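## Task

Pick up the small cardboard box from the desk and set it down on the counter in this room. The robot must not tip over or finish leaning. The box has to stay on the counter without the robot supporting it. At the end, open the gripper and move the robot away from the box.

## Robot and tools

ROBOT. A two-armed mobile robot on a wheeled base with a vertical column. Folded, it is 0.73 m long, 0.62 m wide and 1.88 m tall, and its front sits 0.40 m ahead of the column. It has a tilting head with two cameras (cam_head_left, cam_head_right), a camera on each wrist (cam_left_wrist, cam_right_wrist, fisheye) and a low forward camera (nav_camera). Each arm has six revolute joints and a two-finger gripper. The base can drive straight or turn in place; it cannot move sideways. Loose objects may occasionally get nudged by outside forces.

FRAMES. Base frame: origin on the floor under the column, between the drive wheels; x forward, y to the robot's left, z up. left_hand and right_hand are reported in this frame as the point where the fingers join (tips are 8 mm further). The hand's z axis is the finger direction, its y axis lies along the opening. The odometry frame is the base frame at the start of the scene; heading is positive to the left, in -3.142 to 3.142.

execute_actions. Arguments: actions (a list holding exactly one action, or empty to just read state and images) and cameras (a list of camera names, or "all"/null for all, [] for none). An action may contain:
- base: exactly one of {"translate_m": d}, a relative drive of d metres from where the base currently is, forward positive, range -3 to 3; or {"rotate_rad": d}, a relative in-place turn, left (counter-clockwise seen from above) positive, range -3.2 to 3.2.
- joints: absolute targets, keyed by name, each one number. Radians: head_tilt_rad -0.61 to 1.308 (0 level, positive looks down); left_joint1_rad and right_joint1_rad -2.879 to 2.879; joint2 0 to 3.141; joint3 0 to 3.019; joint4 -1.692 to 1.57; joint5 -1.57 to 1.57 (positive swings the hand to the robot's right); joint6 -2.094 to 2.094 (positive rolls clockwise viewed from behind the hand). Metres: left_gripper_m and right_gripper_m 0 to 0.093, the gap between fingertips.
- speeds: optional lower caps for this action only, translate_m 0.05 to 0.8 m/s, rotate_rad 0.1 to 1 rad/s (defaults are the maxima). Arms ignore speeds.
Unknown keys or out-of-range values get the call refused with no motion. A base move that would need more than 8.667 s at its cap is refused. Joints left out of an action may still be driving toward earlier targets.

ARM GEOMETRY (approximate). With joint1 at -1.57 (left) or 1.57 (right) and joints 5 and 6 at 0, the arm moves in a vertical plane 0.23 m to that side of the column. Let a = j2 - 0.35, b = 1.05 + j2 - j3, c = b - j4 (c = 1.57 means fingers straight down). Hand ahead = 0.12 + 0.39 sin a + 0.38 cos b + 0.25 cos c; hand height = 1.46 + 0.39 cos a - 0.38 sin b - 0.25 sin c. Example: j2, j3, j4 = 0.93, 0.78, 0.14 gives about 0.60 m ahead, 1.21 m up. Real hands tend to sit up to ~5 cm lower and nearer the column (more under load); trust the reported hand positions. Reach is about 1 m from the shoulder, lowest about 0.47 m up; the floor is out of reach. Light loads (0.3 kg) are fine with fingers down out to 0.6 m ahead, 0.65 to 1.6 m high; heavier loads need the hand closer and fingers near vertical.

GRIPPING. Fingers are 7 cm long; outer span is 1 cm wider than the reading at the tips, 5 cm at the base. To grasp, command an opening smaller than the object; "off_target" is then expected. A reading staying 0.002 m or more above the target means something is held. Targets within ~0.03 rad (0.08 for joints 2 and 3) of the current value may not move a joint. For gentle contact, step about 0.05 rad per call from the last target.

wait: seconds 0 to 10; nothing new is commanded; returns state and images.
zoom_image: camera name and region [x0, y0, x1, y1] in pixels of that camera's latest 504x504 image, at most 504 by 504.
finished_scene: scene (integer); ends the scene irreversibly and reports success. Call it only once the object rests on the counter, the gripper is open and the robot has backed off.

RESULTS. base_status and joint_status tell how each motion ended: "done", "off_target" (stopped short, may still push), "contact_stop" (base only: a wheel stalled on an obstacle; back off 0.05 m before retrying or turning), "time_out" (arm blocked; it keeps pushing), "not_followed" under "joint command not followed" with a "cause:" line (a self-collision check withheld the arm; move the offending joints back at least 0.05 rad, or move the other arm away). on_its_own lists things not commanded this call; "held at" is a held target, not a position. motor_effort shows wheel motor load in percent (bracket = peak); out-of-rest values suggest pushing or carrying. wheel_motors_off = 1 means the wheels are cut for 2 s after about 3 s of hard pushing. If turned_by_wheels and turned_by_imu disagree by over ~4% and at least 0.05 rad, the base slipped or hit something and heading is off by that gap. base_tilt gives lean in degrees (forward, right). Joint torques and motor heat lines also appear; MOTOR HOT warns from 85 °C, and at 100 °C the arm goes limp and drops what it holds. After a reported stop, later calls in the same reply are skipped.

AVOID. Dropping or slamming objects; pushing hard on furniture (relieve a blocked arm by sending its reported positions back as targets, noting a loaded arm then sinks a little); tables 0.30 to 1.20 m high can slide over the base and strike the column, so back off 0.05 m if the robot leans back by 0.5 degrees or more; letting the arms collide or press on each other; tipping the robot.

Each tool is called after ">>>" in YAML: its name, and indented under it one key for each argument.

## Session

>>> execute_actions:
  actions:
    - {"joints":{"head_tilt_rad":0.4}}

Scene clock: 0.83 s.
Joint torques (N m, as the arm reports them, + toward a larger angle): left_arm=[-1.42 -8.23 -0.31 -1.68  0.    0.1 ] | right_arm=[ 0.31 -6.16 -1.32 -1.15  0.13  0.03]
base_odometry: x=+0.000 y=+0.000 heading=+0.000 (m, m, rad; odometry frame)
turned_by_wheels: +0.000 (rad since the last result)
turned_by_imu: +0.000 (rad since the last result)
base_tilt: forward=-0.7 right=-0.6 (deg)
base_status: not commanded
joint_positions: head_tilt_rad=+0.419 left_joint1_rad=-1.583 left_joint2_rad=+0.888 left_joint3_rad=+0.421 left_joint4_rad=-0.955 left_joint5_rad=-0.025 left_joint6_rad=+0.041 left_gripper_m=+0.095 right_joint1_rad=+1.550 right_joint2_rad=+0.883 right_joint3_rad=+0.371 right_joint4_rad=-0.906 right_joint5_rad=+0.036 right_joint6_rad=+0.088 right_gripper_m=+0.094
joint_status: all done
wheel_motors_off: 0
motor_effort: left_wheel=+3(3) right_wheel=+2(3) (%)
left_hand: x=+0.1516 y=+0.2262 z=+1.2516 quat_wxyz=(+0.434, -0.029, -0.900, +0.001) (m; base frame)
right_hand: x=+0.1333 y=-0.2359 z=+1.2514 quat_wxyz=(+0.431, -0.040, -0.900, +0.041) (m; base frame)
pictures: cam_head_left, cam_head_right, cam_left_wrist, cam_right_wrist, nav_camera
camera_calibration (this result's frames):
cam_head_left: T_world_to_cam=[[-0.0875883, -0.996151, 0.00324539, 0.0600019], [-0.46443, 0.0379532, -0.884796, 1.39063], [0.881268, -0.079005, -0.465967, 0.594865], [0, 0, 0, 1]] pos_world=[0.12687, 0.0539895, 1.50741]
cam_head_right: T_world_to_cam=[[-0.070904, -0.997482, 0.00169498, -0.040946], [-0.447789, 0.0303117, -0.893625, 1.397], [0.891324, -0.0641206, -0.44881, 0.564636], [0, 0, 0, 1]] pos_world=[0.119382, -0.0469833, 1.50187]
Images, in order (width x height): cam_head_left 504x504, cam_head_right 504x504, cam_left_wrist 504x504, cam_right_wrist 504x504, nav_camera 504x504.

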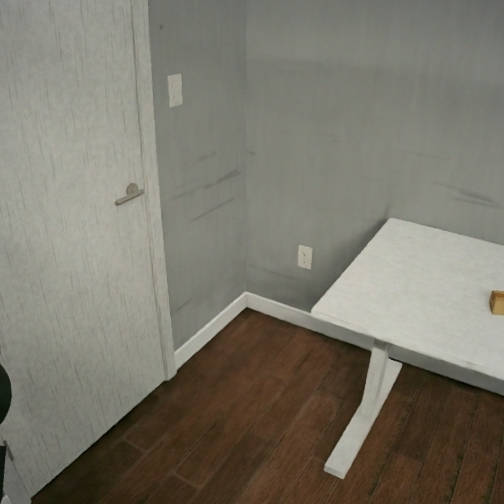

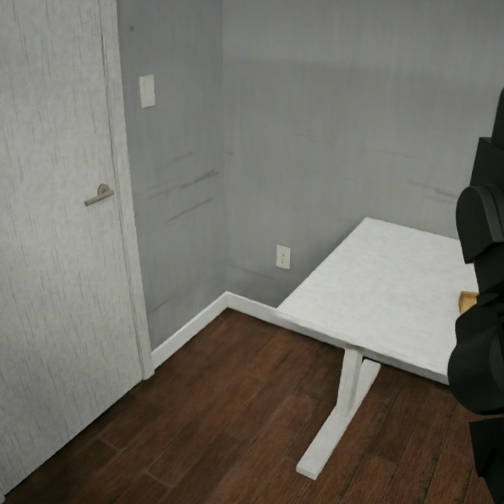

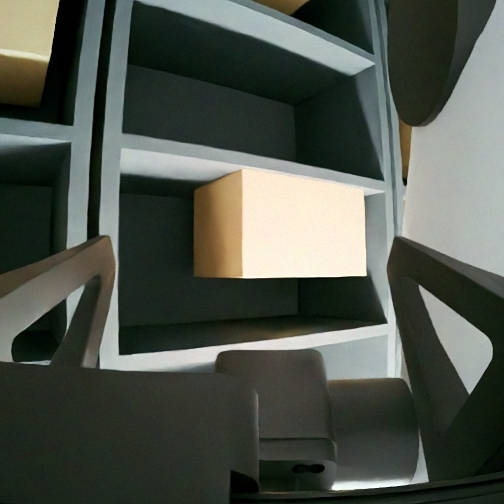

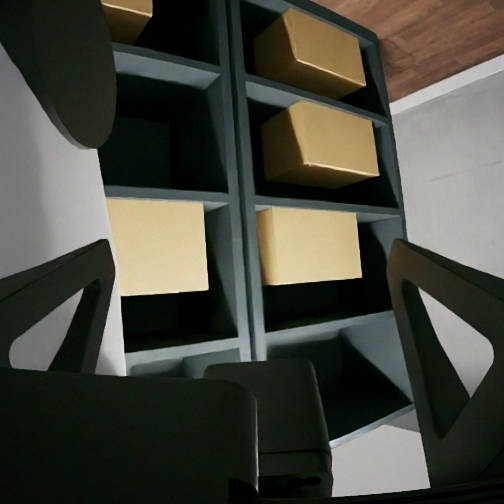

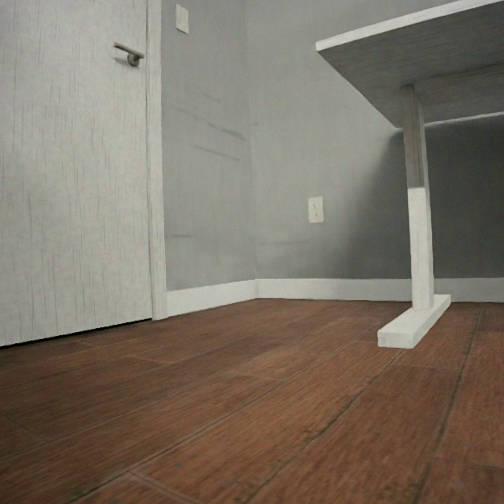

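>>> execute_actions:
  actions:
    - {"base":{"rotate_rad":-0.6},"joints":{"head_tilt_rad":0.5}}

Scene clock: 3.03 s.
Joint torques (N m, as the arm reports them, + toward a larger angle): left_arm=[-1.29 -7.88 -0.43 -1.61  0.01  0.09] | right_arm=[ 0.36 -6.28 -1.29 -1.16  0.13  0.02]
base_odometry: x=+0.000 y=+0.000 heading=-0.599 (m, m, rad; odometry frame)
turned_by_wheels: -0.599 (rad since the last result)
turned_by_imu: -0.582 (rad since the last result)
base_tilt: forward=-0.8 right=-0.7 (deg)
base_status: done
joint_positions: head_tilt_rad=+0.504 left_joint1_rad=-1.583 left_joint2_rad=+0.888 left_joint3_rad=+0.421 left_joint4_rad=-0.955 left_joint5_rad=-0.025 left_joint6_rad=+0.041 left_gripper_m=+0.095 right_joint1_rad=+1.550 right_joint2_rad=+0.883 right_joint3_rad=+0.371 right_joint4_rad=-0.906 right_joint5_rad=+0.036 right_joint6_rad=+0.088 right_gripper_m=+0.094
joint_status: all done
wheel_motors_off: 0
motor_effort: left_wheel=+4(56) right_wheel=-4(37) (%)
left_hand: x=+0.1516 y=+0.2262 z=+1.2516 quat_wxyz=(+0.434, -0.029, -0.900, +0.001) (m; base frame)
right_hand: x=+0.1333 y=-0.2359 z=+1.2514 quat_wxyz=(+0.431, -0.040, -0.900, +0.041) (m; base frame)
pictures: cam_head_left, cam_head_right, cam_left_wrist, cam_right_wrist, nav_camera
camera_calibration (this result's frames):
cam_head_left: T_world_to_cam=[[-0.086995, -0.996151, 0.0106826, 0.0485189], [-0.537995, 0.0379532, -0.842093, 1.32854], [0.838447, -0.079005, -0.539227, 0.709825], [0, 0, 0, 1]] pos_world=[0.12382, 0.0539895, 1.50099]
cam_head_right: T_world_to_cam=[[-0.070503, -0.997482, 0.00771887, -0.0502428], [-0.522165, 0.0303117, -0.852306, 1.33708], [0.849925, -0.0641206, -0.522987, 0.680938], [0, 0, 0, 1]] pos_world=[0.115889, -0.0469833, 1.49611]
Images, in order (width x height): cam_head_left 504x504, cam_head_right 504x504, cam_left_wrist 504x504, cam_right_wrist 504x504, nav_camera 504x504.

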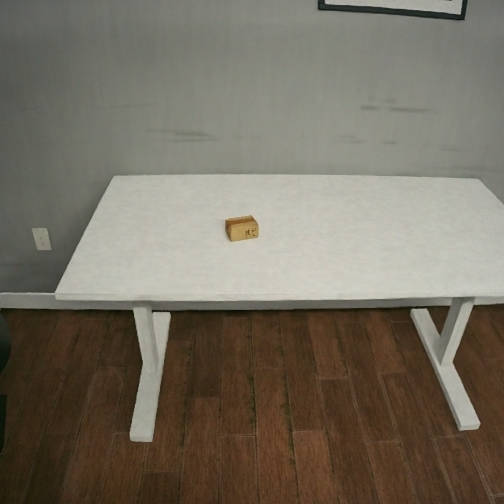

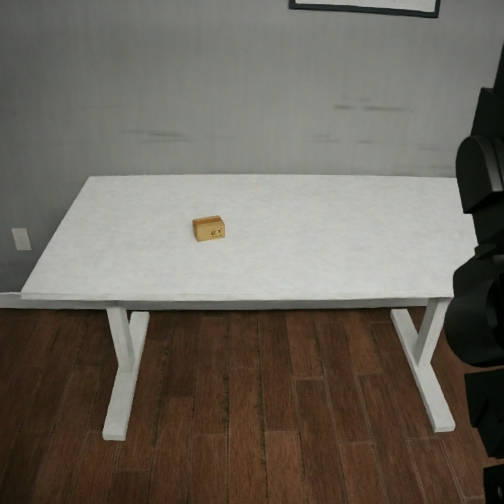

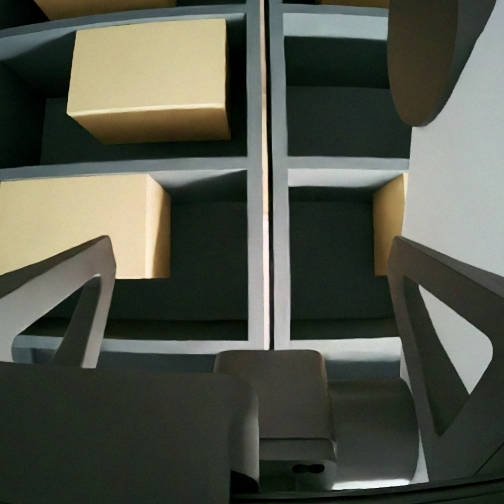

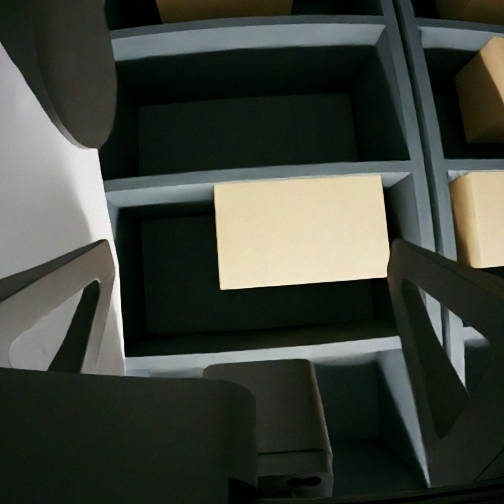

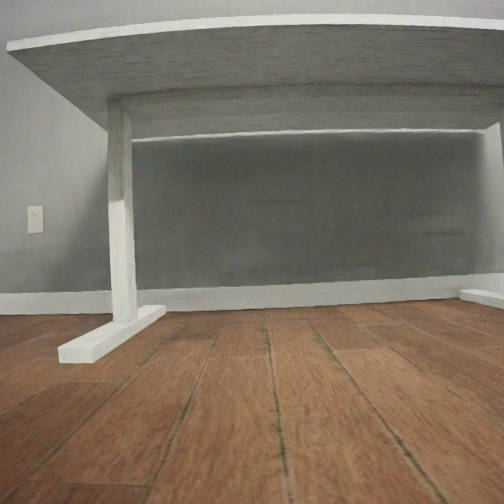

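>>> execute_actions:
  actions:
    - {"base":{"rotate_rad":-0.19},"joints":{"head_tilt_rad":0.85,"left_joint1_rad":-1.57,"left_joint2_rad":1.75,"left_joint3_rad":1.7,"left_joint4_rad":-0.45,"left_joint5_rad":0,"left_joint6_rad":1.07}}
  cameras: []

>>> execute_actions:
  actions:
    - {"base":{"translate_m":0.68}}
  cameras: ["cam_head_left","cam_left_wrist"]

Scene clock: 7.47 s.
Joint torques (N m, as the arm reports them, + toward a larger angle): left_arm=[ -0.69 -22.73   5.72   0.21   0.24   0.19] | right_arm=[ 0.37 -6.03 -1.38 -1.16  0.13  0.03]
base_odometry: x=+0.000 y=+0.000 heading=-0.789 (m, m, rad; odometry frame)
turned_by_wheels: -0.189 (rad since the last result)
turned_by_imu: -0.188 (rad since the last result)
base_tilt: forward=-0.7 right=-0.7 (deg)
base_status: done
joint_positions: head_tilt_rad=+0.851 left_joint1_rad=-1.581 left_joint2_rad=+1.748 left_joint3_rad=+1.693 left_joint4_rad=-0.460 left_joint5_rad=-0.004 left_joint6_rad=+1.056 left_gripper_m=+0.095 right_joint1_rad=+1.550 right_joint2_rad=+0.883 right_joint3_rad=+0.371 right_joint4_rad=-0.906 right_joint5_rad=+0.036 right_joint6_rad=+0.088 right_gripper_m=+0.094
joint_status: all done
wheel_motors_off: 0
motor_effort: left_wheel=+4(28) right_wheel=-6(28) (%)
left_hand: x=+0.6780 y=+0.2178 z=+0.9343 quat_wxyz=(-0.005, -0.506, -0.863, +0.000) (m; base frame)
right_hand: x=+0.1333 y=-0.2359 z=+1.2514 quat_wxyz=(+0.431, -0.040, -0.900, +0.041) (m; base frame)
pictures: none
No camera images: the call's "cameras" was empty. Leave "cameras" out to get every camera's image.

Scene clock: 10.30 s.
Joint torques (N m, as the arm reports them, + toward a larger angle): left_arm=[ -0.83 -22.79   5.62   0.18   0.23   0.21] | right_arm=[ 0.35 -6.01 -1.5  -1.16  0.13  0.03]
base_odometry: x=+0.479 y=-0.483 heading=-0.789 (m, m, rad; odometry frame)
turned_by_wheels: +0.000 (rad since the last result)
turned_by_imu: -0.001 (rad since the last result)
base_tilt: forward=-0.7 right=-0.7 (deg)
base_status: done
joint_positions: head_tilt_rad=+0.852 left_joint1_rad=-1.581 left_joint2_rad=+1.748 left_joint3_rad=+1.694 left_joint4_rad=-0.459 left_joint5_rad=-0.004 left_joint6_rad=+1.056 left_gripper_m=+0.095 right_joint1_rad=+1.550 right_joint2_rad=+0.883 right_joint3_rad=+0.373 right_joint4_rad=-0.906 right_joint5_rad=+0.036 right_joint6_rad=+0.088 right_gripper_m=+0.094
joint_status: not commanded
wheel_motors_off: 0
motor_effort: left_wheel=+0(62) right_wheel=+0(67) (%)
left_hand: x=+0.6788 y=+0.2178 z=+0.9345 quat_wxyz=(-0.006, -0.506, -0.863, -0.001) (m; base frame)
right_hand: x=+0.1344 y=-0.2360 z=+1.2510 quat_wxyz=(+0.430, -0.040, -0.901, +0.041) (m; base frame)
pictures: cam_head_left, cam_left_wrist
camera_calibration (this result's frames):
cam_head_left: T_world_to_cam=[[-0.0781335, -0.996151, 0.0397165, 0.0033637], [-0.792972, 0.0379532, -0.608074, 0.980902], [0.604227, -0.079005, -0.792886, 1.11217], [0, 0, 0, 1]] pos_world=[0.106087, 0.0539895, 1.47815]
cam_left_wrist: T_world_to_cam=[[-0.86868, -0.495125, -0.0156947, 0.714044], [-0.412134, 0.70477, 0.577447, -0.409688], [-0.274848, 0.508085, -0.816277, 0.96221], [0, 0, 0, 1]] pos_world=[0.715891, 0.153393, 1.03321]
Images, in order (width x height): cam_head_left 504x504, cam_left_wrist 504x504.

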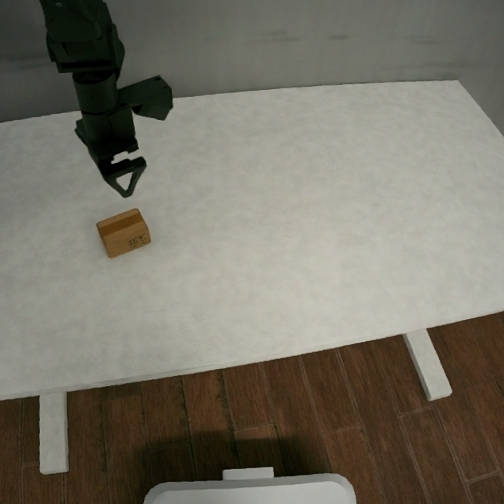

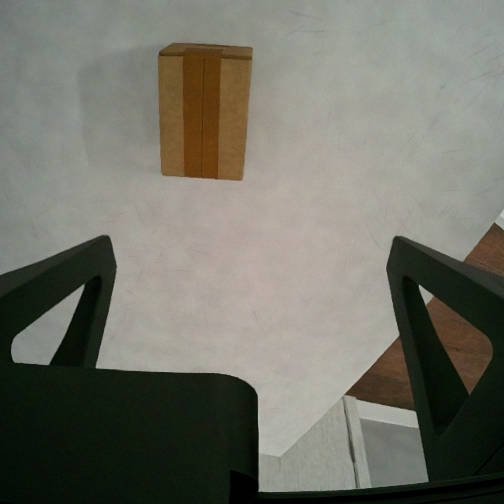

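>>> execute_actions:
  actions:
    - {"joints":{"left_joint2_rad":2.07,"left_joint3_rad":2.13,"left_joint4_rad":-0.58}}
  cameras: ["cam_head_left","cam_left_wrist"]

Scene clock: 13.30 s.
Joint torques (N m, as the arm reports them, + toward a larger angle): left_arm=[ -0.83 -24.55   8.17  -0.66   0.24   0.19] | right_arm=[ 0.34 -6.18 -1.4  -1.15  0.13  0.03]
base_odometry: x=+0.479 y=-0.483 heading=-0.789 (m, m, rad; odometry frame)
turned_by_wheels: +0.000 (rad since the last result)
turned_by_imu: -0.001 (rad since the last result)
base_tilt: forward=-0.7 right=-0.6 (deg)
base_status: not commanded
joint_positions: head_tilt_rad=+0.852 left_joint1_rad=-1.581 left_joint2_rad=+2.081 left_joint3_rad=+2.102 left_joint4_rad=-0.568 left_joint5_rad=-0.004 left_joint6_rad=+1.056 left_gripper_m=+0.095 right_joint1_rad=+1.550 right_joint2_rad=+0.883 right_joint3_rad=+0.373 right_joint4_rad=-0.906 right_joint5_rad=+0.036 right_joint6_rad=+0.088 right_gripper_m=+0.094
joint_status: all done
wheel_motors_off: 0
motor_effort: left_wheel=+0(0) right_wheel=+0(0) (%)
left_hand: x=+0.6957 y=+0.2168 z=+0.8211 quat_wxyz=(+0.009, -0.506, -0.862, +0.008) (m; base frame)
right_hand: x=+0.1344 y=-0.2360 z=+1.2510 quat_wxyz=(+0.430, -0.040, -0.901, +0.041) (m; base frame)
pictures: cam_head_left, cam_left_wrist
camera_calibration (this result's frames):
cam_head_left: T_world_to_cam=[[-0.0781335, -0.996151, 0.0397165, 0.00336371], [-0.792972, 0.0379532, -0.608074, 0.980902], [0.604227, -0.079005, -0.792886, 1.11217], [0, 0, 0, 1]] pos_world=[0.106087, 0.0539895, 1.47815]
cam_left_wrist: T_world_to_cam=[[-0.868856, -0.494874, 0.0137199, 0.70236], [-0.39209, 0.704788, 0.591218, -0.361712], [-0.302248, 0.508304, -0.806395, 0.88568], [0, 0, 0, 1]] pos_world=[0.736121, 0.152315, 0.918422]
Images, in order (width x height): cam_head_left 504x504, cam_left_wrist 504x504.

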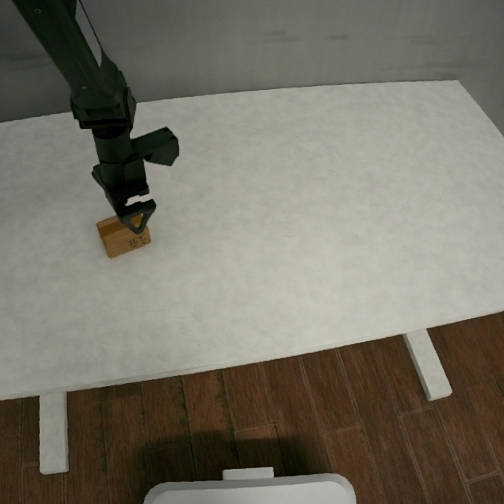

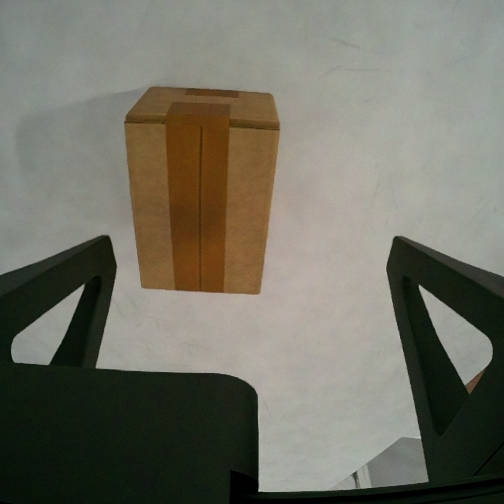

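>>> execute_actions:
  actions:
    - {"base":{"translate_m":0.022},"joints":{"left_joint1_rad":-1.54}}
  cameras: []

>>> execute_actions:
  actions:
    - {"joints":{"left_joint2_rad":2.2,"left_joint3_rad":2.3,"left_joint4_rad":-0.6}}
  cameras: ["cam_head_left","cam_left_wrist"]

Scene clock: 15.47 s.
Joint torques (N m, as the arm reports them, + toward a larger angle): left_arm=[ -0.41 -24.53   7.75  -0.51   0.21   0.2 ] | right_arm=[ 0.34 -6.02 -1.3  -1.13  0.13  0.03]
base_odometry: x=+0.495 y=-0.498 heading=-0.789 (m, m, rad; odometry frame)
turned_by_wheels: +0.000 (rad since the last result)
turned_by_imu: -0.001 (rad since the last result)
base_tilt: forward=-0.7 right=-0.6 (deg)
base_status: done
joint_positions: head_tilt_rad=+0.852 left_joint1_rad=-1.545 left_joint2_rad=+2.078 left_joint3_rad=+2.106 left_joint4_rad=-0.568 left_joint5_rad=-0.003 left_joint6_rad=+1.056 left_gripper_m=+0.095 right_joint1_rad=+1.550 right_joint2_rad=+0.882 right_joint3_rad=+0.372 right_joint4_rad=-0.906 right_joint5_rad=+0.036 right_joint6_rad=+0.088 right_gripper_m=+0.094
joint_status: all done
wheel_motors_off: 0
motor_effort: left_wheel=-1(42) right_wheel=+1(37) (%)
left_hand: x=+0.6996 y=+0.2471 z=+0.8235 quat_wxyz=(+0.013, -0.498, -0.867, -0.007) (m; base frame)
right_hand: x=+0.1339 y=-0.2359 z=+1.2512 quat_wxyz=(+0.430, -0.040, -0.901, +0.041) (m; base frame)
pictures: none
No camera images: the call's "cameras" was empty. Leave "cameras" out to get every camera's image.

Scene clock: 16.33 s.
Joint torques (N m, as the arm reports them, + toward a larger angle): left_arm=[ -0.4  -23.26   8.84  -0.57   0.19   0.19] | right_arm=[ 0.35 -6.18 -1.37 -1.17  0.13  0.02]
base_odometry: x=+0.495 y=-0.498 heading=-0.789 (m, m, rad; odometry frame)
turned_by_wheels: +0.000 (rad since the last result)
turned_by_imu: +0.000 (rad since the last result)
base_tilt: forward=-0.7 right=-0.7 (deg)
base_status: not commanded
joint_positions: head_tilt_rad=+0.852 left_joint1_rad=-1.545 left_joint2_rad=+2.194 left_joint3_rad=+2.268 left_joint4_rad=-0.588 left_joint5_rad=-0.003 left_joint6_rad=+1.056 left_gripper_m=+0.095 right_joint1_rad=+1.550 right_joint2_rad=+0.882 right_joint3_rad=+0.372 right_joint4_rad=-0.906 right_joint5_rad=+0.036 right_joint6_rad=+0.088 right_gripper_m=+0.094
joint_status: all done
wheel_motors_off: 0
motor_effort: left_wheel=-1(1) right_wheel=+0(1) (%)
left_hand: x=+0.7112 y=+0.2480 z=+0.7897 quat_wxyz=(+0.002, -0.498, -0.867, -0.014) (m; base frame)
right_hand: x=+0.1339 y=-0.2359 z=+1.2512 quat_wxyz=(+0.430, -0.040, -0.901, +0.041) (m; base frame)
pictures: cam_head_left, cam_left_wrist
camera_calibration (this result's frames):
cam_head_left: T_world_to_cam=[[-0.0781262, -0.996151, 0.0397309, 0.00334115], [-0.793084, 0.0379532, -0.607928, 0.980683], [0.604081, -0.079005, -0.792997, 1.11235], [0, 0, 0, 1]] pos_world=[0.106076, 0.0539895, 1.47814]
cam_left_wrist: T_world_to_cam=[[-0.859978, -0.509433, -0.0302755, 0.763804], [-0.423701, 0.679667, 0.598774, -0.336349], [-0.284458, 0.52776, -0.800346, 0.826905], [0, 0, 0, 1]] pos_world=[0.749563, 0.181305, 0.886331]
Images, in order (width x height): cam_head_left 504x504, cam_left_wrist 504x504.

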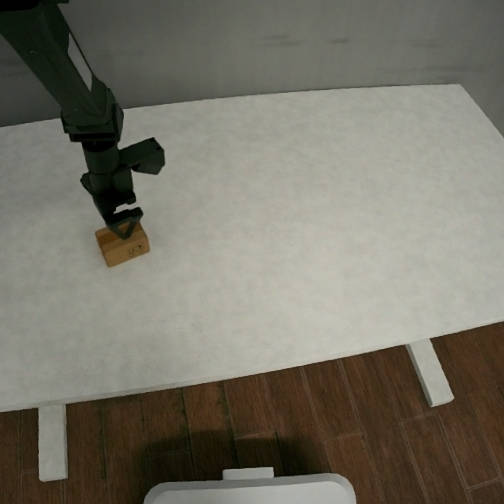

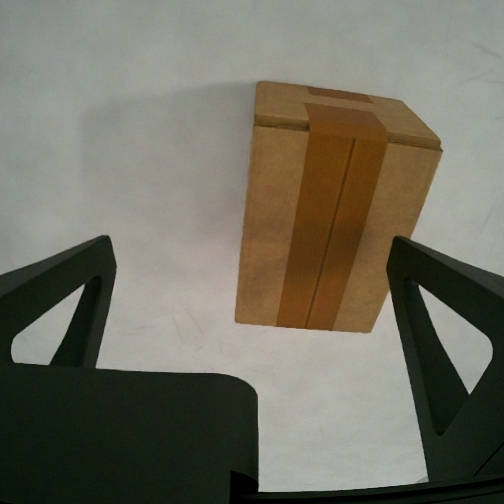

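Overshot ~2.5 cm; back up.

>>> execute_actions:
  actions:
    - {"base":{"translate_m":-0.028}}
  cameras: ["cam_left_wrist"]

>>> execute_actions:
  actions:
    - {"joints":{"left_joint2_rad":2.29,"left_joint3_rad":2.38,"left_joint4_rad":-0.6}}
  cameras: ["cam_head_left","cam_left_wrist"]

Scene clock: 18.20 s.
Joint torques (N m, as the arm reports them, + toward a larger angle): left_arm=[ -0.5  -23.61   8.64  -0.55   0.2    0.19] | right_arm=[ 0.34 -6.04 -1.2  -1.26  0.13  0.03]
base_odometry: x=+0.475 y=-0.478 heading=-0.789 (m, m, rad; odometry frame)
turned_by_wheels: +0.000 (rad since the last result)
turned_by_imu: -0.001 (rad since the last result)
base_tilt: forward=-0.7 right=-0.6 (deg)
base_status: done
joint_positions: head_tilt_rad=+0.853 left_joint1_rad=-1.545 left_joint2_rad=+2.196 left_joint3_rad=+2.273 left_joint4_rad=-0.588 left_joint5_rad=-0.003 left_joint6_rad=+1.056 left_gripper_m=+0.095 right_joint1_rad=+1.550 right_joint2_rad=+0.882 right_joint3_rad=+0.371 right_joint4_rad=-0.906 right_joint5_rad=+0.036 right_joint6_rad=+0.088 right_gripper_m=+0.094
joint_status: not commanded
wheel_motors_off: 0
motor_effort: left_wheel=+0(39) right_wheel=+0(34) (%)
left_hand: x=+0.7129 y=+0.2480 z=+0.7897 quat_wxyz=(+0.001, -0.498, -0.867, -0.014) (m; base frame)
right_hand: x=+0.1336 y=-0.2359 z=+1.2514 quat_wxyz=(+0.430, -0.040, -0.901, +0.041) (m; base frame)
pictures: cam_left_wrist
camera_calibration (this result's frames):
cam_left_wrist: T_world_to_cam=[[-0.859916, -0.509373, -0.032919, 0.767247], [-0.425479, 0.679673, 0.597505, -0.333428], [-0.281979, 0.527811, -0.801189, 0.826279], [0, 0, 0, 1]] pos_world=[0.750895, 0.181319, 0.886488]
Images, in order (width x height): cam_left_wrist 504x504.

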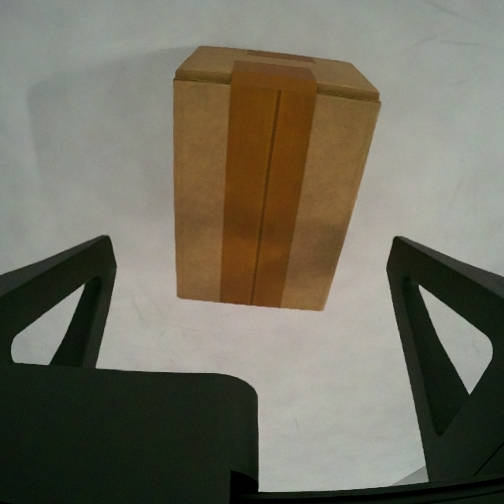

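Scene clock: 19.07 s.
Joint torques (N m, as the arm reports them, + toward a larger angle): left_arm=[ -0.53 -22.75   8.06  -0.56   0.19   0.19] | right_arm=[ 0.37 -6.05 -1.27 -1.17  0.13  0.03]
base_odometry: x=+0.475 y=-0.478 heading=-0.789 (m, m, rad; odometry frame)
turned_by_wheels: +0.000 (rad since the last result)
turned_by_imu: +0.000 (rad since the last result)
base_tilt: forward=-0.7 right=-0.7 (deg)
base_status: not commanded
joint_positions: head_tilt_rad=+0.853 left_joint1_rad=-1.545 left_joint2_rad=+2.286 left_joint3_rad=+2.358 left_joint4_rad=-0.588 left_joint5_rad=-0.003 left_joint6_rad=+1.056 left_gripper_m=+0.095 right_joint1_rad=+1.550 right_joint2_rad=+0.882 right_joint3_rad=+0.371 right_joint4_rad=-0.906 right_joint5_rad=+0.036 right_joint6_rad=+0.088 right_gripper_m=+0.094
joint_status: all done
wheel_motors_off: 0
motor_effort: left_wheel=+0(0) right_wheel=+0(0) (%)
left_hand: x=+0.6988 y=+0.2486 z=+0.7557 quat_wxyz=(+0.003, -0.498, -0.867, -0.013) (m; base frame)
right_hand: x=+0.1336 y=-0.2359 z=+1.2514 quat_wxyz=(+0.430, -0.040, -0.901, +0.041) (m; base frame)
pictures: cam_head_left, cam_left_wrist
camera_calibration (this result's frames):
cam_head_left: T_world_to_cam=[[-0.0781131, -0.996151, 0.0397566, 0.00330087], [-0.793285, 0.0379532, -0.607667, 0.98029], [0.603819, -0.079005, -0.793196, 1.11267], [0, 0, 0, 1]] pos_world=[0.106056, 0.0539895, 1.47812]
cam_left_wrist: T_world_to_cam=[[-0.860019, -0.509477, -0.0282928, 0.75096], [-0.422364, 0.679663, 0.599722, -0.323334], [-0.286315, 0.527722, -0.799708, 0.796728], [0, 0, 0, 1]] pos_world=[0.737391, 0.181904, 0.852308]
Images, in order (width x height): cam_head_left 504x504, cam_left_wrist 504x504.

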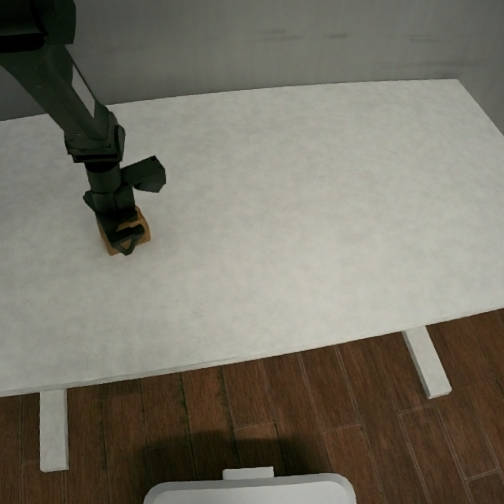

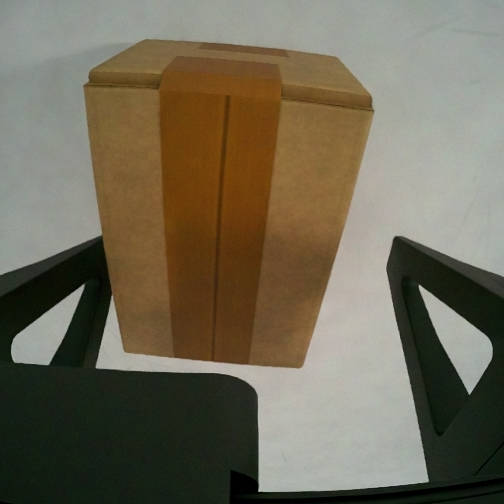

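>>> execute_actions:
  actions:
    - {"base":{"translate_m":0.022},"joints":{"left_joint1_rad":-1.575,"left_joint2_rad":2.33,"left_joint3_rad":2.43}}
  cameras: ["cam_left_wrist"]

>>> execute_actions:
  actions:
    - {"joints":{"left_gripper_m":0.03}}
  cameras: ["cam_left_wrist"]

>>> execute_actions:
  actions:
    - {"base":{"translate_m":-0.6},"joints":{"left_joint2_rad":1.2,"left_joint3_rad":1.2,"left_joint4_rad":-0.5,"head_tilt_rad":0.35}}
  cameras: ["cam_left_wrist"]

>>> execute_actions:
  actions:
    - {"base":{"rotate_rad":-1.3}}
  cameras: ["cam_head_right","cam_right_wrist","nav_camera"]

Scene clock: 21.63 s.
Joint torques (N m, as the arm reports them, + toward a larger angle): left_arm=[ -2.28 -22.2    8.96  -0.62   0.21   0.19] | right_arm=[ 0.35 -6.29 -1.37 -1.18  0.13  0.03]
base_odometry: x=+0.490 y=-0.494 heading=-0.789 (m, m, rad; odometry frame)
turned_by_wheels: +0.000 (rad since the last result)
turned_by_imu: -0.001 (rad since the last result)
base_tilt: forward=-0.7 right=-0.6 (deg)
base_status: done
joint_positions: head_tilt_rad=+0.853 left_joint1_rad=-1.565 left_joint2_rad=+2.317 left_joint3_rad=+2.398 left_joint4_rad=-0.588 left_joint5_rad=-0.003 left_joint6_rad=+1.056 left_gripper_m=+0.095 right_joint1_rad=+1.550 right_joint2_rad=+0.881 right_joint3_rad=+0.371 right_joint4_rad=-0.906 right_joint5_rad=+0.036 right_joint6_rad=+0.088 right_gripper_m=+0.094
joint_status: all done
wheel_motors_off: 0
motor_effort: left_wheel=+0(41) right_wheel=+0(37) (%)
left_hand: x=+0.6994 y=+0.2301 z=+0.7462 quat_wxyz=(-0.005, -0.503, -0.864, -0.008) (m; base frame)
right_hand: x=+0.1339 y=-0.2359 z=+1.2513 quat_wxyz=(+0.430, -0.040, -0.901, +0.041) (m; base frame)
pictures: cam_left_wrist
camera_calibration (this result's frames):
cam_left_wrist: T_world_to_cam=[[-0.864944, -0.501139, -0.0270462, 0.742346], [-0.420531, 0.694297, 0.584042, -0.2978], [-0.273908, 0.516538, -0.811273, 0.801577], [0, 0, 0, 1]] pos_world=[0.736412, 0.164736, 0.844303]
Images, in order (width x height): cam_left_wrist 504x504.

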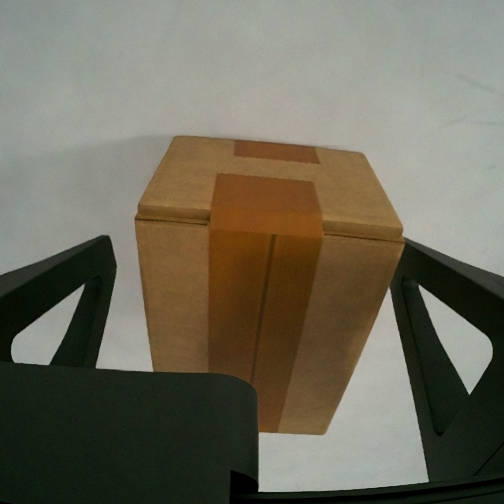

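Scene clock: 22.27 s.
Joint torques (N m, as the arm reports them, + toward a larger angle): left_arm=[ -1.66 -22.24   8.97  -0.49   0.19   0.2 ] | right_arm=[ 0.32 -6.03 -1.32 -1.16  0.13  0.03]
base_odometry: x=+0.490 y=-0.494 heading=-0.789 (m, m, rad; odometry frame)
turned_by_wheels: +0.000 (rad since the last result)
turned_by_imu: +0.000 (rad since the last result)
base_tilt: forward=-0.8 right=-0.6 (deg)
base_status: not commanded
joint_positions: head_tilt_rad=+0.853 left_joint1_rad=-1.565 left_joint2_rad=+2.317 left_joint3_rad=+2.398 left_joint4_rad=-0.588 left_joint5_rad=-0.003 left_joint6_rad=+1.057 left_gripper_m=+0.060 right_joint1_rad=+1.550 right_joint2_rad=+0.881 right_joint3_rad=+0.371 right_joint4_rad=-0.906 right_joint5_rad=+0.036 right_joint6_rad=+0.088 right_gripper_m=+0.094
joint_status: left_gripper_m off_target (ended at +0.060, target +0.030)
wheel_motors_off: 0
motor_effort: left_wheel=+0(0) right_wheel=+0(1) (%)
left_hand: x=+0.6994 y=+0.2300 z=+0.7462 quat_wxyz=(-0.005, -0.503, -0.864, -0.007) (m; base frame)
right_hand: x=+0.1339 y=-0.2359 z=+1.2513 quat_wxyz=(+0.430, -0.040, -0.901, +0.041) (m; base frame)
pictures: cam_left_wrist
camera_calibration (this result's frames):
cam_left_wrist: T_world_to_cam=[[-0.865141, -0.500818, -0.0266663, 0.742061], [-0.420256, 0.694905, 0.583517, -0.297648], [-0.273706, 0.516032, -0.811663, 0.80191], [0, 0, 0, 1]] pos_world=[0.736387, 0.164664, 0.844351]
Images, in order (width x height): cam_left_wrist 504x504.

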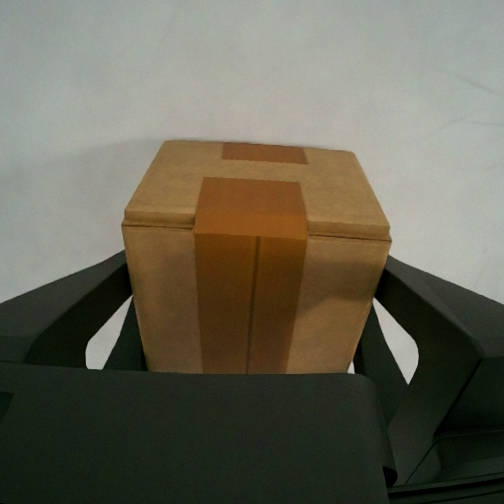

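Scene clock: 24.93 s.
Joint torques (N m, as the arm reports them, + toward a larger angle): left_arm=[ -2.38 -19.84   6.92   0.09   0.18   0.2 ] | right_arm=[ 0.3  -5.98 -1.02 -1.12  0.13  0.03]
base_odometry: x=+0.068 y=-0.068 heading=-0.791 (m, m, rad; odometry frame)
turned_by_wheels: -0.002 (rad since the last result)
turned_by_imu: -0.003 (rad since the last result)
base_tilt: forward=-0.7 right=-0.6 (deg)
base_status: done
joint_positions: head_tilt_rad=+0.369 left_joint1_rad=-1.566 left_joint2_rad=+1.211 left_joint3_rad=+1.181 left_joint4_rad=-0.506 left_joint5_rad=-0.003 left_joint6_rad=+1.057 left_gripper_m=+0.060 right_joint1_rad=+1.550 right_joint2_rad=+0.880 right_joint3_rad=+0.368 right_joint4_rad=-0.906 right_joint5_rad=+0.036 right_joint6_rad=+0.088 right_gripper_m=+0.094
joint_status: all done
wheel_motors_off: 0
motor_effort: left_wheel=-2(37) right_wheel=+2(63) (%)
left_hand: x=+0.5947 y=+0.2278 z=+1.1236 quat_wxyz=(+0.007, -0.503, -0.864, +0.000) (m; base frame)
right_hand: x=+0.1328 y=-0.2359 z=+1.2518 quat_wxyz=(+0.431, -0.040, -0.901, +0.041) (m; base frame)
pictures: cam_left_wrist
camera_calibration (this result's frames):
cam_left_wrist: T_world_to_cam=[[-0.865578, -0.500773, -0.00137287, 0.632238], [-0.403128, 0.695168, 0.595171, -0.583585], [-0.297091, 0.51572, -0.803598, 1.08559], [0, 0, 0, 1]] pos_world=[0.63451, 0.162439, 1.22057]
Images, in order (width x height): cam_left_wrist 504x504.

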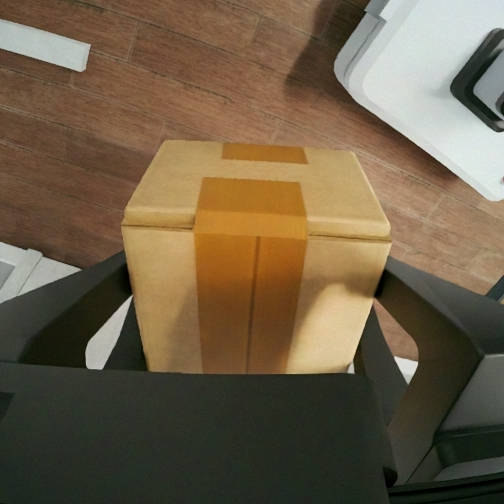

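Scene clock: 27.57 s.
Joint torques (N m, as the arm reports them, + toward a larger angle): left_arm=[ -2.16 -19.75   6.97   0.08   0.2    0.19] | right_arm=[ 0.28 -5.99 -1.01 -1.19  0.13  0.03]
base_odometry: x=+0.068 y=-0.068 heading=-2.090 (m, m, rad; odometry frame)
turned_by_wheels: -1.300 (rad since the last result)
turned_by_imu: -1.274 (rad since the last result)
base_tilt: forward=-0.7 right=-0.6 (deg)
base_status: done
joint_positions: head_tilt_rad=+0.369 left_joint1_rad=-1.566 left_joint2_rad=+1.211 left_joint3_rad=+1.181 left_joint4_rad=-0.506 left_joint5_rad=-0.003 left_joint6_rad=+1.057 left_gripper_m=+0.060 right_joint1_rad=+1.550 right_joint2_rad=+0.880 right_joint3_rad=+0.368 right_joint4_rad=-0.906 right_joint5_rad=+0.036 right_joint6_rad=+0.088 right_gripper_m=+0.094
joint_status: not commanded
wheel_motors_off: 0
motor_effort: left_wheel=+2(58) right_wheel=-4(50) (%)
left_hand: x=+0.5947 y=+0.2278 z=+1.1236 quat_wxyz=(+0.007, -0.503, -0.864, +0.000) (m; base frame)
right_hand: x=+0.1328 y=-0.2359 z=+1.2518 quat_wxyz=(+0.431, -0.040, -0.901, +0.041) (m; base frame)
pictures: cam_head_right, cam_right_wrist, nav_camera
camera_calibration (this result's frames):
cam_head_right: T_world_to_cam=[[-0.0708999, -0.997482, -0.00185909, -0.0354729], [-0.40246, 0.0303117, -0.914935, 1.42755], [0.912688, -0.0641206, -0.403596, 0.493938], [0, 0, 0, 1]] pos_world=[0.121205, -0.0469833, 1.5054]
cam_right_wrist: T_world_to_cam=[[-0.045582, -0.993184, 0.107276, -0.363671], [-0.030235, 0.10871, 0.993614, -1.21176], [-0.998503, 0.0420474, -0.0349841, 0.308656], [0, 0, 0, 1]] pos_world=[0.254979, -0.24244, 1.25383]
Images, in order (width x height): cam_head_right 504x504, cam_right_wrist 504x504, nav_camera 504x504.

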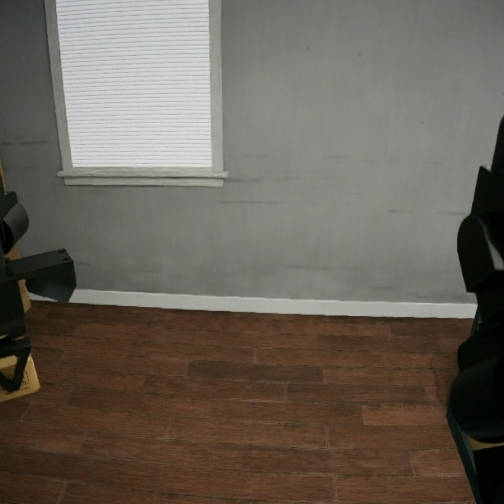

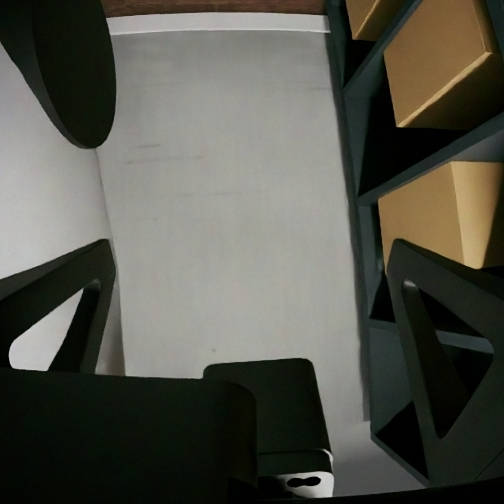

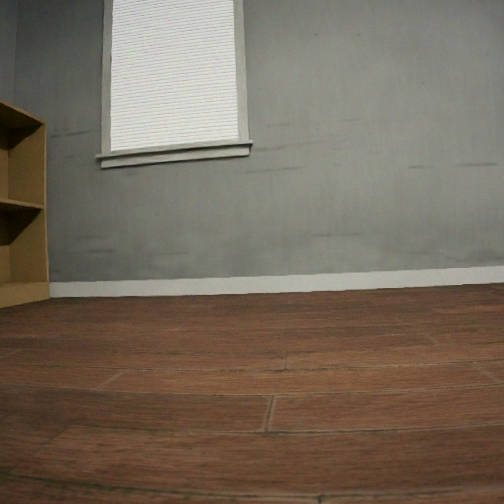

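>>> execute_actions:
  actions:
    - {"base":{"translate_m":1.0}}
  cameras: ["cam_right_wrist"]

>>> execute_actions:
  actions:
    - {"base":{"rotate_rad":-0.9}}
  cameras: ["cam_head_left","cam_right_wrist","nav_camera"]

Scene clock: 31.60 s.
Joint torques (N m, as the arm reports them, + toward a larger angle): left_arm=[ -1.9  -20.     6.72   0.12   0.18   0.19] | right_arm=[ 0.38 -6.18 -1.5  -1.15  0.13  0.03]
base_odometry: x=-0.429 y=-0.936 heading=-2.091 (m, m, rad; odometry frame)
turned_by_wheels: +0.000 (rad since the last result)
turned_by_imu: -0.002 (rad since the last result)
base_tilt: forward=-0.7 right=-0.7 (deg)
base_status: done
joint_positions: head_tilt_rad=+0.368 left_joint1_rad=-1.566 left_joint2_rad=+1.210 left_joint3_rad=+1.184 left_joint4_rad=-0.506 left_joint5_rad=-0.003 left_joint6_rad=+1.057 left_gripper_m=+0.060 right_joint1_rad=+1.550 right_joint2_rad=+0.880 right_joint3_rad=+0.373 right_joint4_rad=-0.906 right_joint5_rad=+0.036 right_joint6_rad=+0.088 right_gripper_m=+0.094
joint_status: not commanded
wheel_motors_off: 0
motor_effort: left_wheel=-1(63) right_wheel=+1(68) (%)
left_hand: x=+0.5966 y=+0.2278 z=+1.1246 quat_wxyz=(+0.005, -0.503, -0.864, -0.001) (m; base frame)
right_hand: x=+0.1350 y=-0.2360 z=+1.2510 quat_wxyz=(+0.429, -0.040, -0.902, +0.041) (m; base frame)
pictures: cam_right_wrist
camera_calibration (this result's frames):
cam_right_wrist: T_world_to_cam=[[-0.0459226, -0.993183, 0.10714, -0.363309], [-0.0340318, 0.108747, 0.993487, -1.21023], [-0.998365, 0.0419773, -0.0387938, 0.315529], [0, 0, 0, 1]] pos_world=[0.257143, -0.242469, 1.25351]
Images, in order (width x height): cam_right_wrist 504x504.

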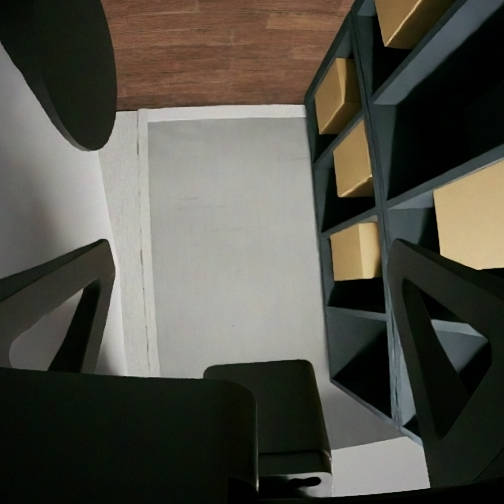

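Scene clock: 34.03 s.
Joint torques (N m, as the arm reports them, + toward a larger angle): left_arm=[ -1.73 -19.97   6.67   0.06   0.19   0.2 ] | right_arm=[ 0.3  -6.03 -1.35 -1.15  0.13  0.02]
base_odometry: x=-0.429 y=-0.936 heading=-2.990 (m, m, rad; odometry frame)
turned_by_wheels: -0.899 (rad since the last result)
turned_by_imu: -0.879 (rad since the last result)
base_tilt: forward=-0.8 right=-0.6 (deg)
base_status: done
joint_positions: head_tilt_rad=+0.368 left_joint1_rad=-1.566 left_joint2_rad=+1.210 left_joint3_rad=+1.184 left_joint4_rad=-0.506 left_joint5_rad=-0.003 left_joint6_rad=+1.057 left_gripper_m=+0.060 right_joint1_rad=+1.550 right_joint2_rad=+0.880 right_joint3_rad=+0.373 right_joint4_rad=-0.906 right_joint5_rad=+0.036 right_joint6_rad=+0.088 right_gripper_m=+0.094
joint_status: not commanded
wheel_motors_off: 0
motor_effort: left_wheel=+4(50) right_wheel=-4(56) (%)
left_hand: x=+0.5966 y=+0.2275 z=+1.1246 quat_wxyz=(+0.005, -0.503, -0.864, -0.001) (m; base frame)
right_hand: x=+0.1350 y=-0.2360 z=+1.2510 quat_wxyz=(+0.429, -0.040, -0.902, +0.041) (m; base frame)
pictures: cam_head_left, cam_right_wrist, nav_camera
camera_calibration (this result's frames):
cam_head_left: T_world_to_cam=[[-0.0876406, -0.996151, -0.00116683, 0.0667993], [-0.419312, 0.0379532, -0.907048, 1.42264], [0.903602, -0.079005, -0.421025, 0.524536], [0, 0, 0, 1]] pos_world=[0.128412, 0.0539895, 1.51132]
cam_right_wrist: T_world_to_cam=[[-0.0459226, -0.993183, 0.10714, -0.363309], [-0.0340318, 0.108747, 0.993487, -1.21023], [-0.998365, 0.0419773, -0.0387938, 0.315529], [0, 0, 0, 1]] pos_world=[0.257143, -0.242469, 1.25351]
Images, in order (width x height): cam_head_left 504x504, cam_right_wrist 504x504, nav_camera 504x504.

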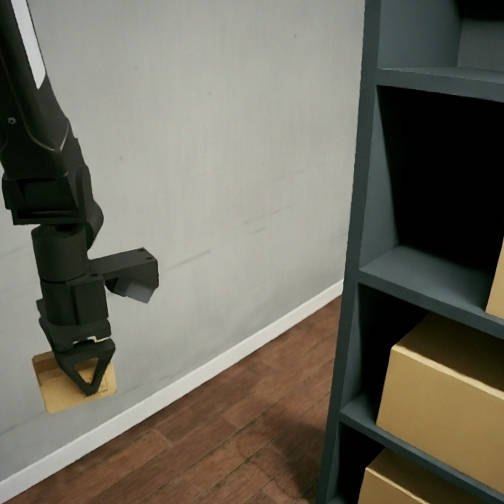

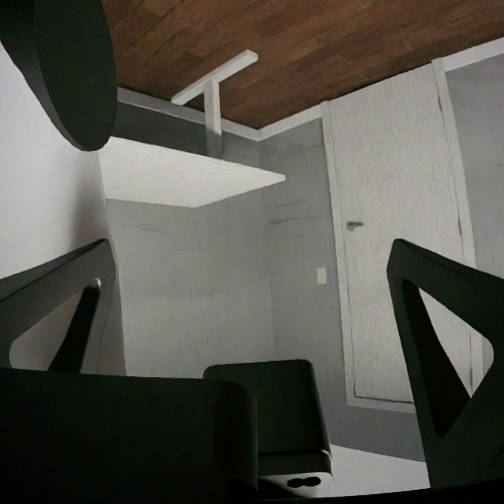

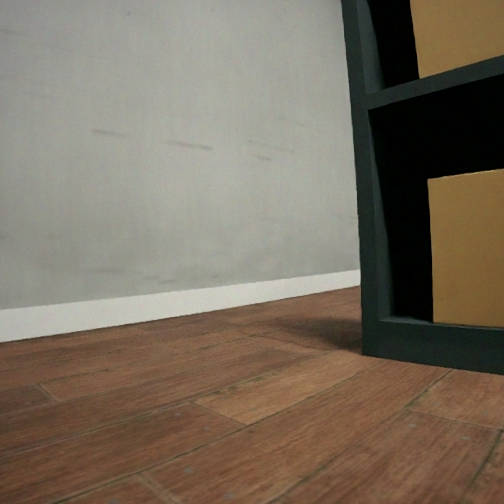

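>>> execute_actions:
  actions:
    - {"base":{"rotate_rad":1.9}}
  cameras: ["cam_head_right","cam_right_wrist","nav_camera"]

Scene clock: 46.07 s.
Joint torques (N m, as the arm reports them, + toward a larger angle): left_arm=[ -1.92 -19.99   6.76   0.1    0.16   0.2 ] | right_arm=[ 0.37 -5.97 -1.45 -1.15  0.13  0.03]
base_odometry: x=-0.429 y=-0.936 heading=-1.090 (m, m, rad; odometry frame)
turned_by_wheels: +1.899 (rad since the last result)
turned_by_imu: +1.861 (rad since the last result)
base_tilt: forward=-0.7 right=-0.6 (deg)
base_status: done
joint_positions: head_tilt_rad=+0.368 left_joint1_rad=-1.567 left_joint2_rad=+1.210 left_joint3_rad=+1.184 left_joint4_rad=-0.506 left_joint5_rad=-0.003 left_joint6_rad=+1.057 left_gripper_m=+0.060 right_joint1_rad=+1.550 right_joint2_rad=+0.880 right_joint3_rad=+0.373 right_joint4_rad=-0.906 right_joint5_rad=+0.036 right_joint6_rad=+0.088 right_gripper_m=+0.094
joint_status: not commanded
wheel_motors_off: 0
motor_effort: left_wheel=-4(45) right_wheel=+4(40) (%)
left_hand: x=+0.5966 y=+0.2269 z=+1.1246 quat_wxyz=(+0.005, -0.503, -0.864, +0.000) (m; base frame)
right_hand: x=+0.1350 y=-0.2360 z=+1.2510 quat_wxyz=(+0.429, -0.040, -0.902, +0.041) (m; base frame)
pictures: cam_head_right, cam_right_wrist, nav_camera
camera_calibration (this result's frames):
cam_head_right: T_world_to_cam=[[-0.0708995, -0.997482, -0.00187559, -0.0354475], [-0.402247, 0.0303117, -0.915029, 1.42768], [0.912782, -0.0641206, -0.403384, 0.493606], [0, 0, 0, 1]] pos_world=[0.121213, -0.0469833, 1.50541]
cam_right_wrist: T_world_to_cam=[[-0.0459226, -0.993183, 0.10714, -0.363309], [-0.0340318, 0.108747, 0.993487, -1.21023], [-0.998365, 0.0419773, -0.0387938, 0.315529], [0, 0, 0, 1]] pos_world=[0.257143, -0.242469, 1.25351]
Images, in order (width x height): cam_head_right 504x504, cam_right_wrist 504x504, nav_camera 504x504.

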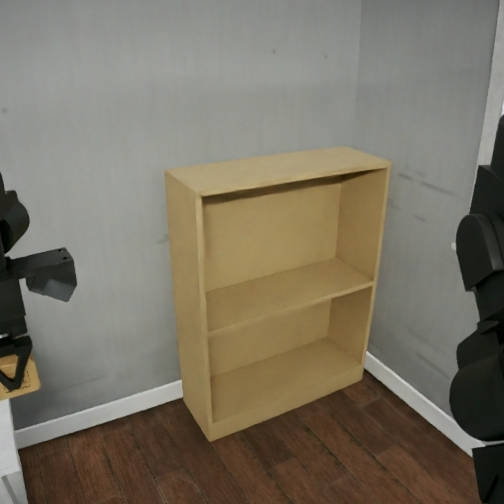

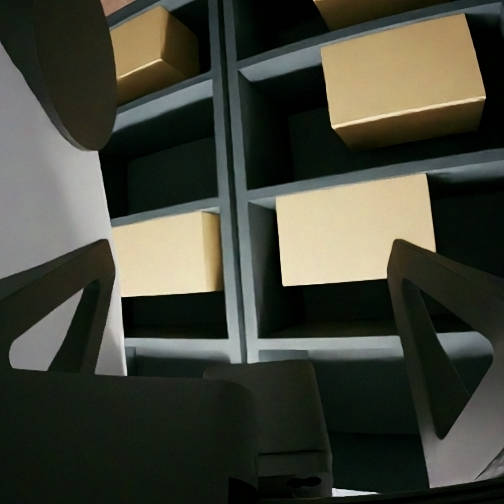

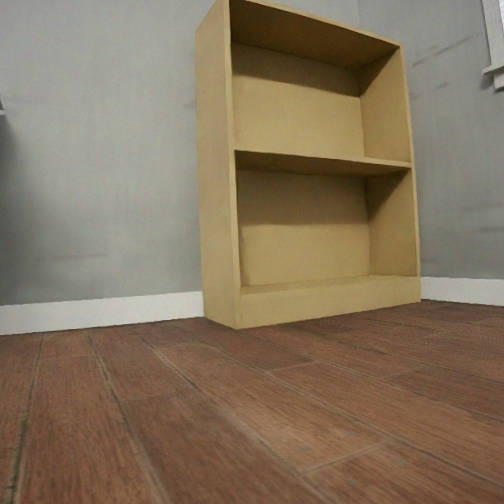

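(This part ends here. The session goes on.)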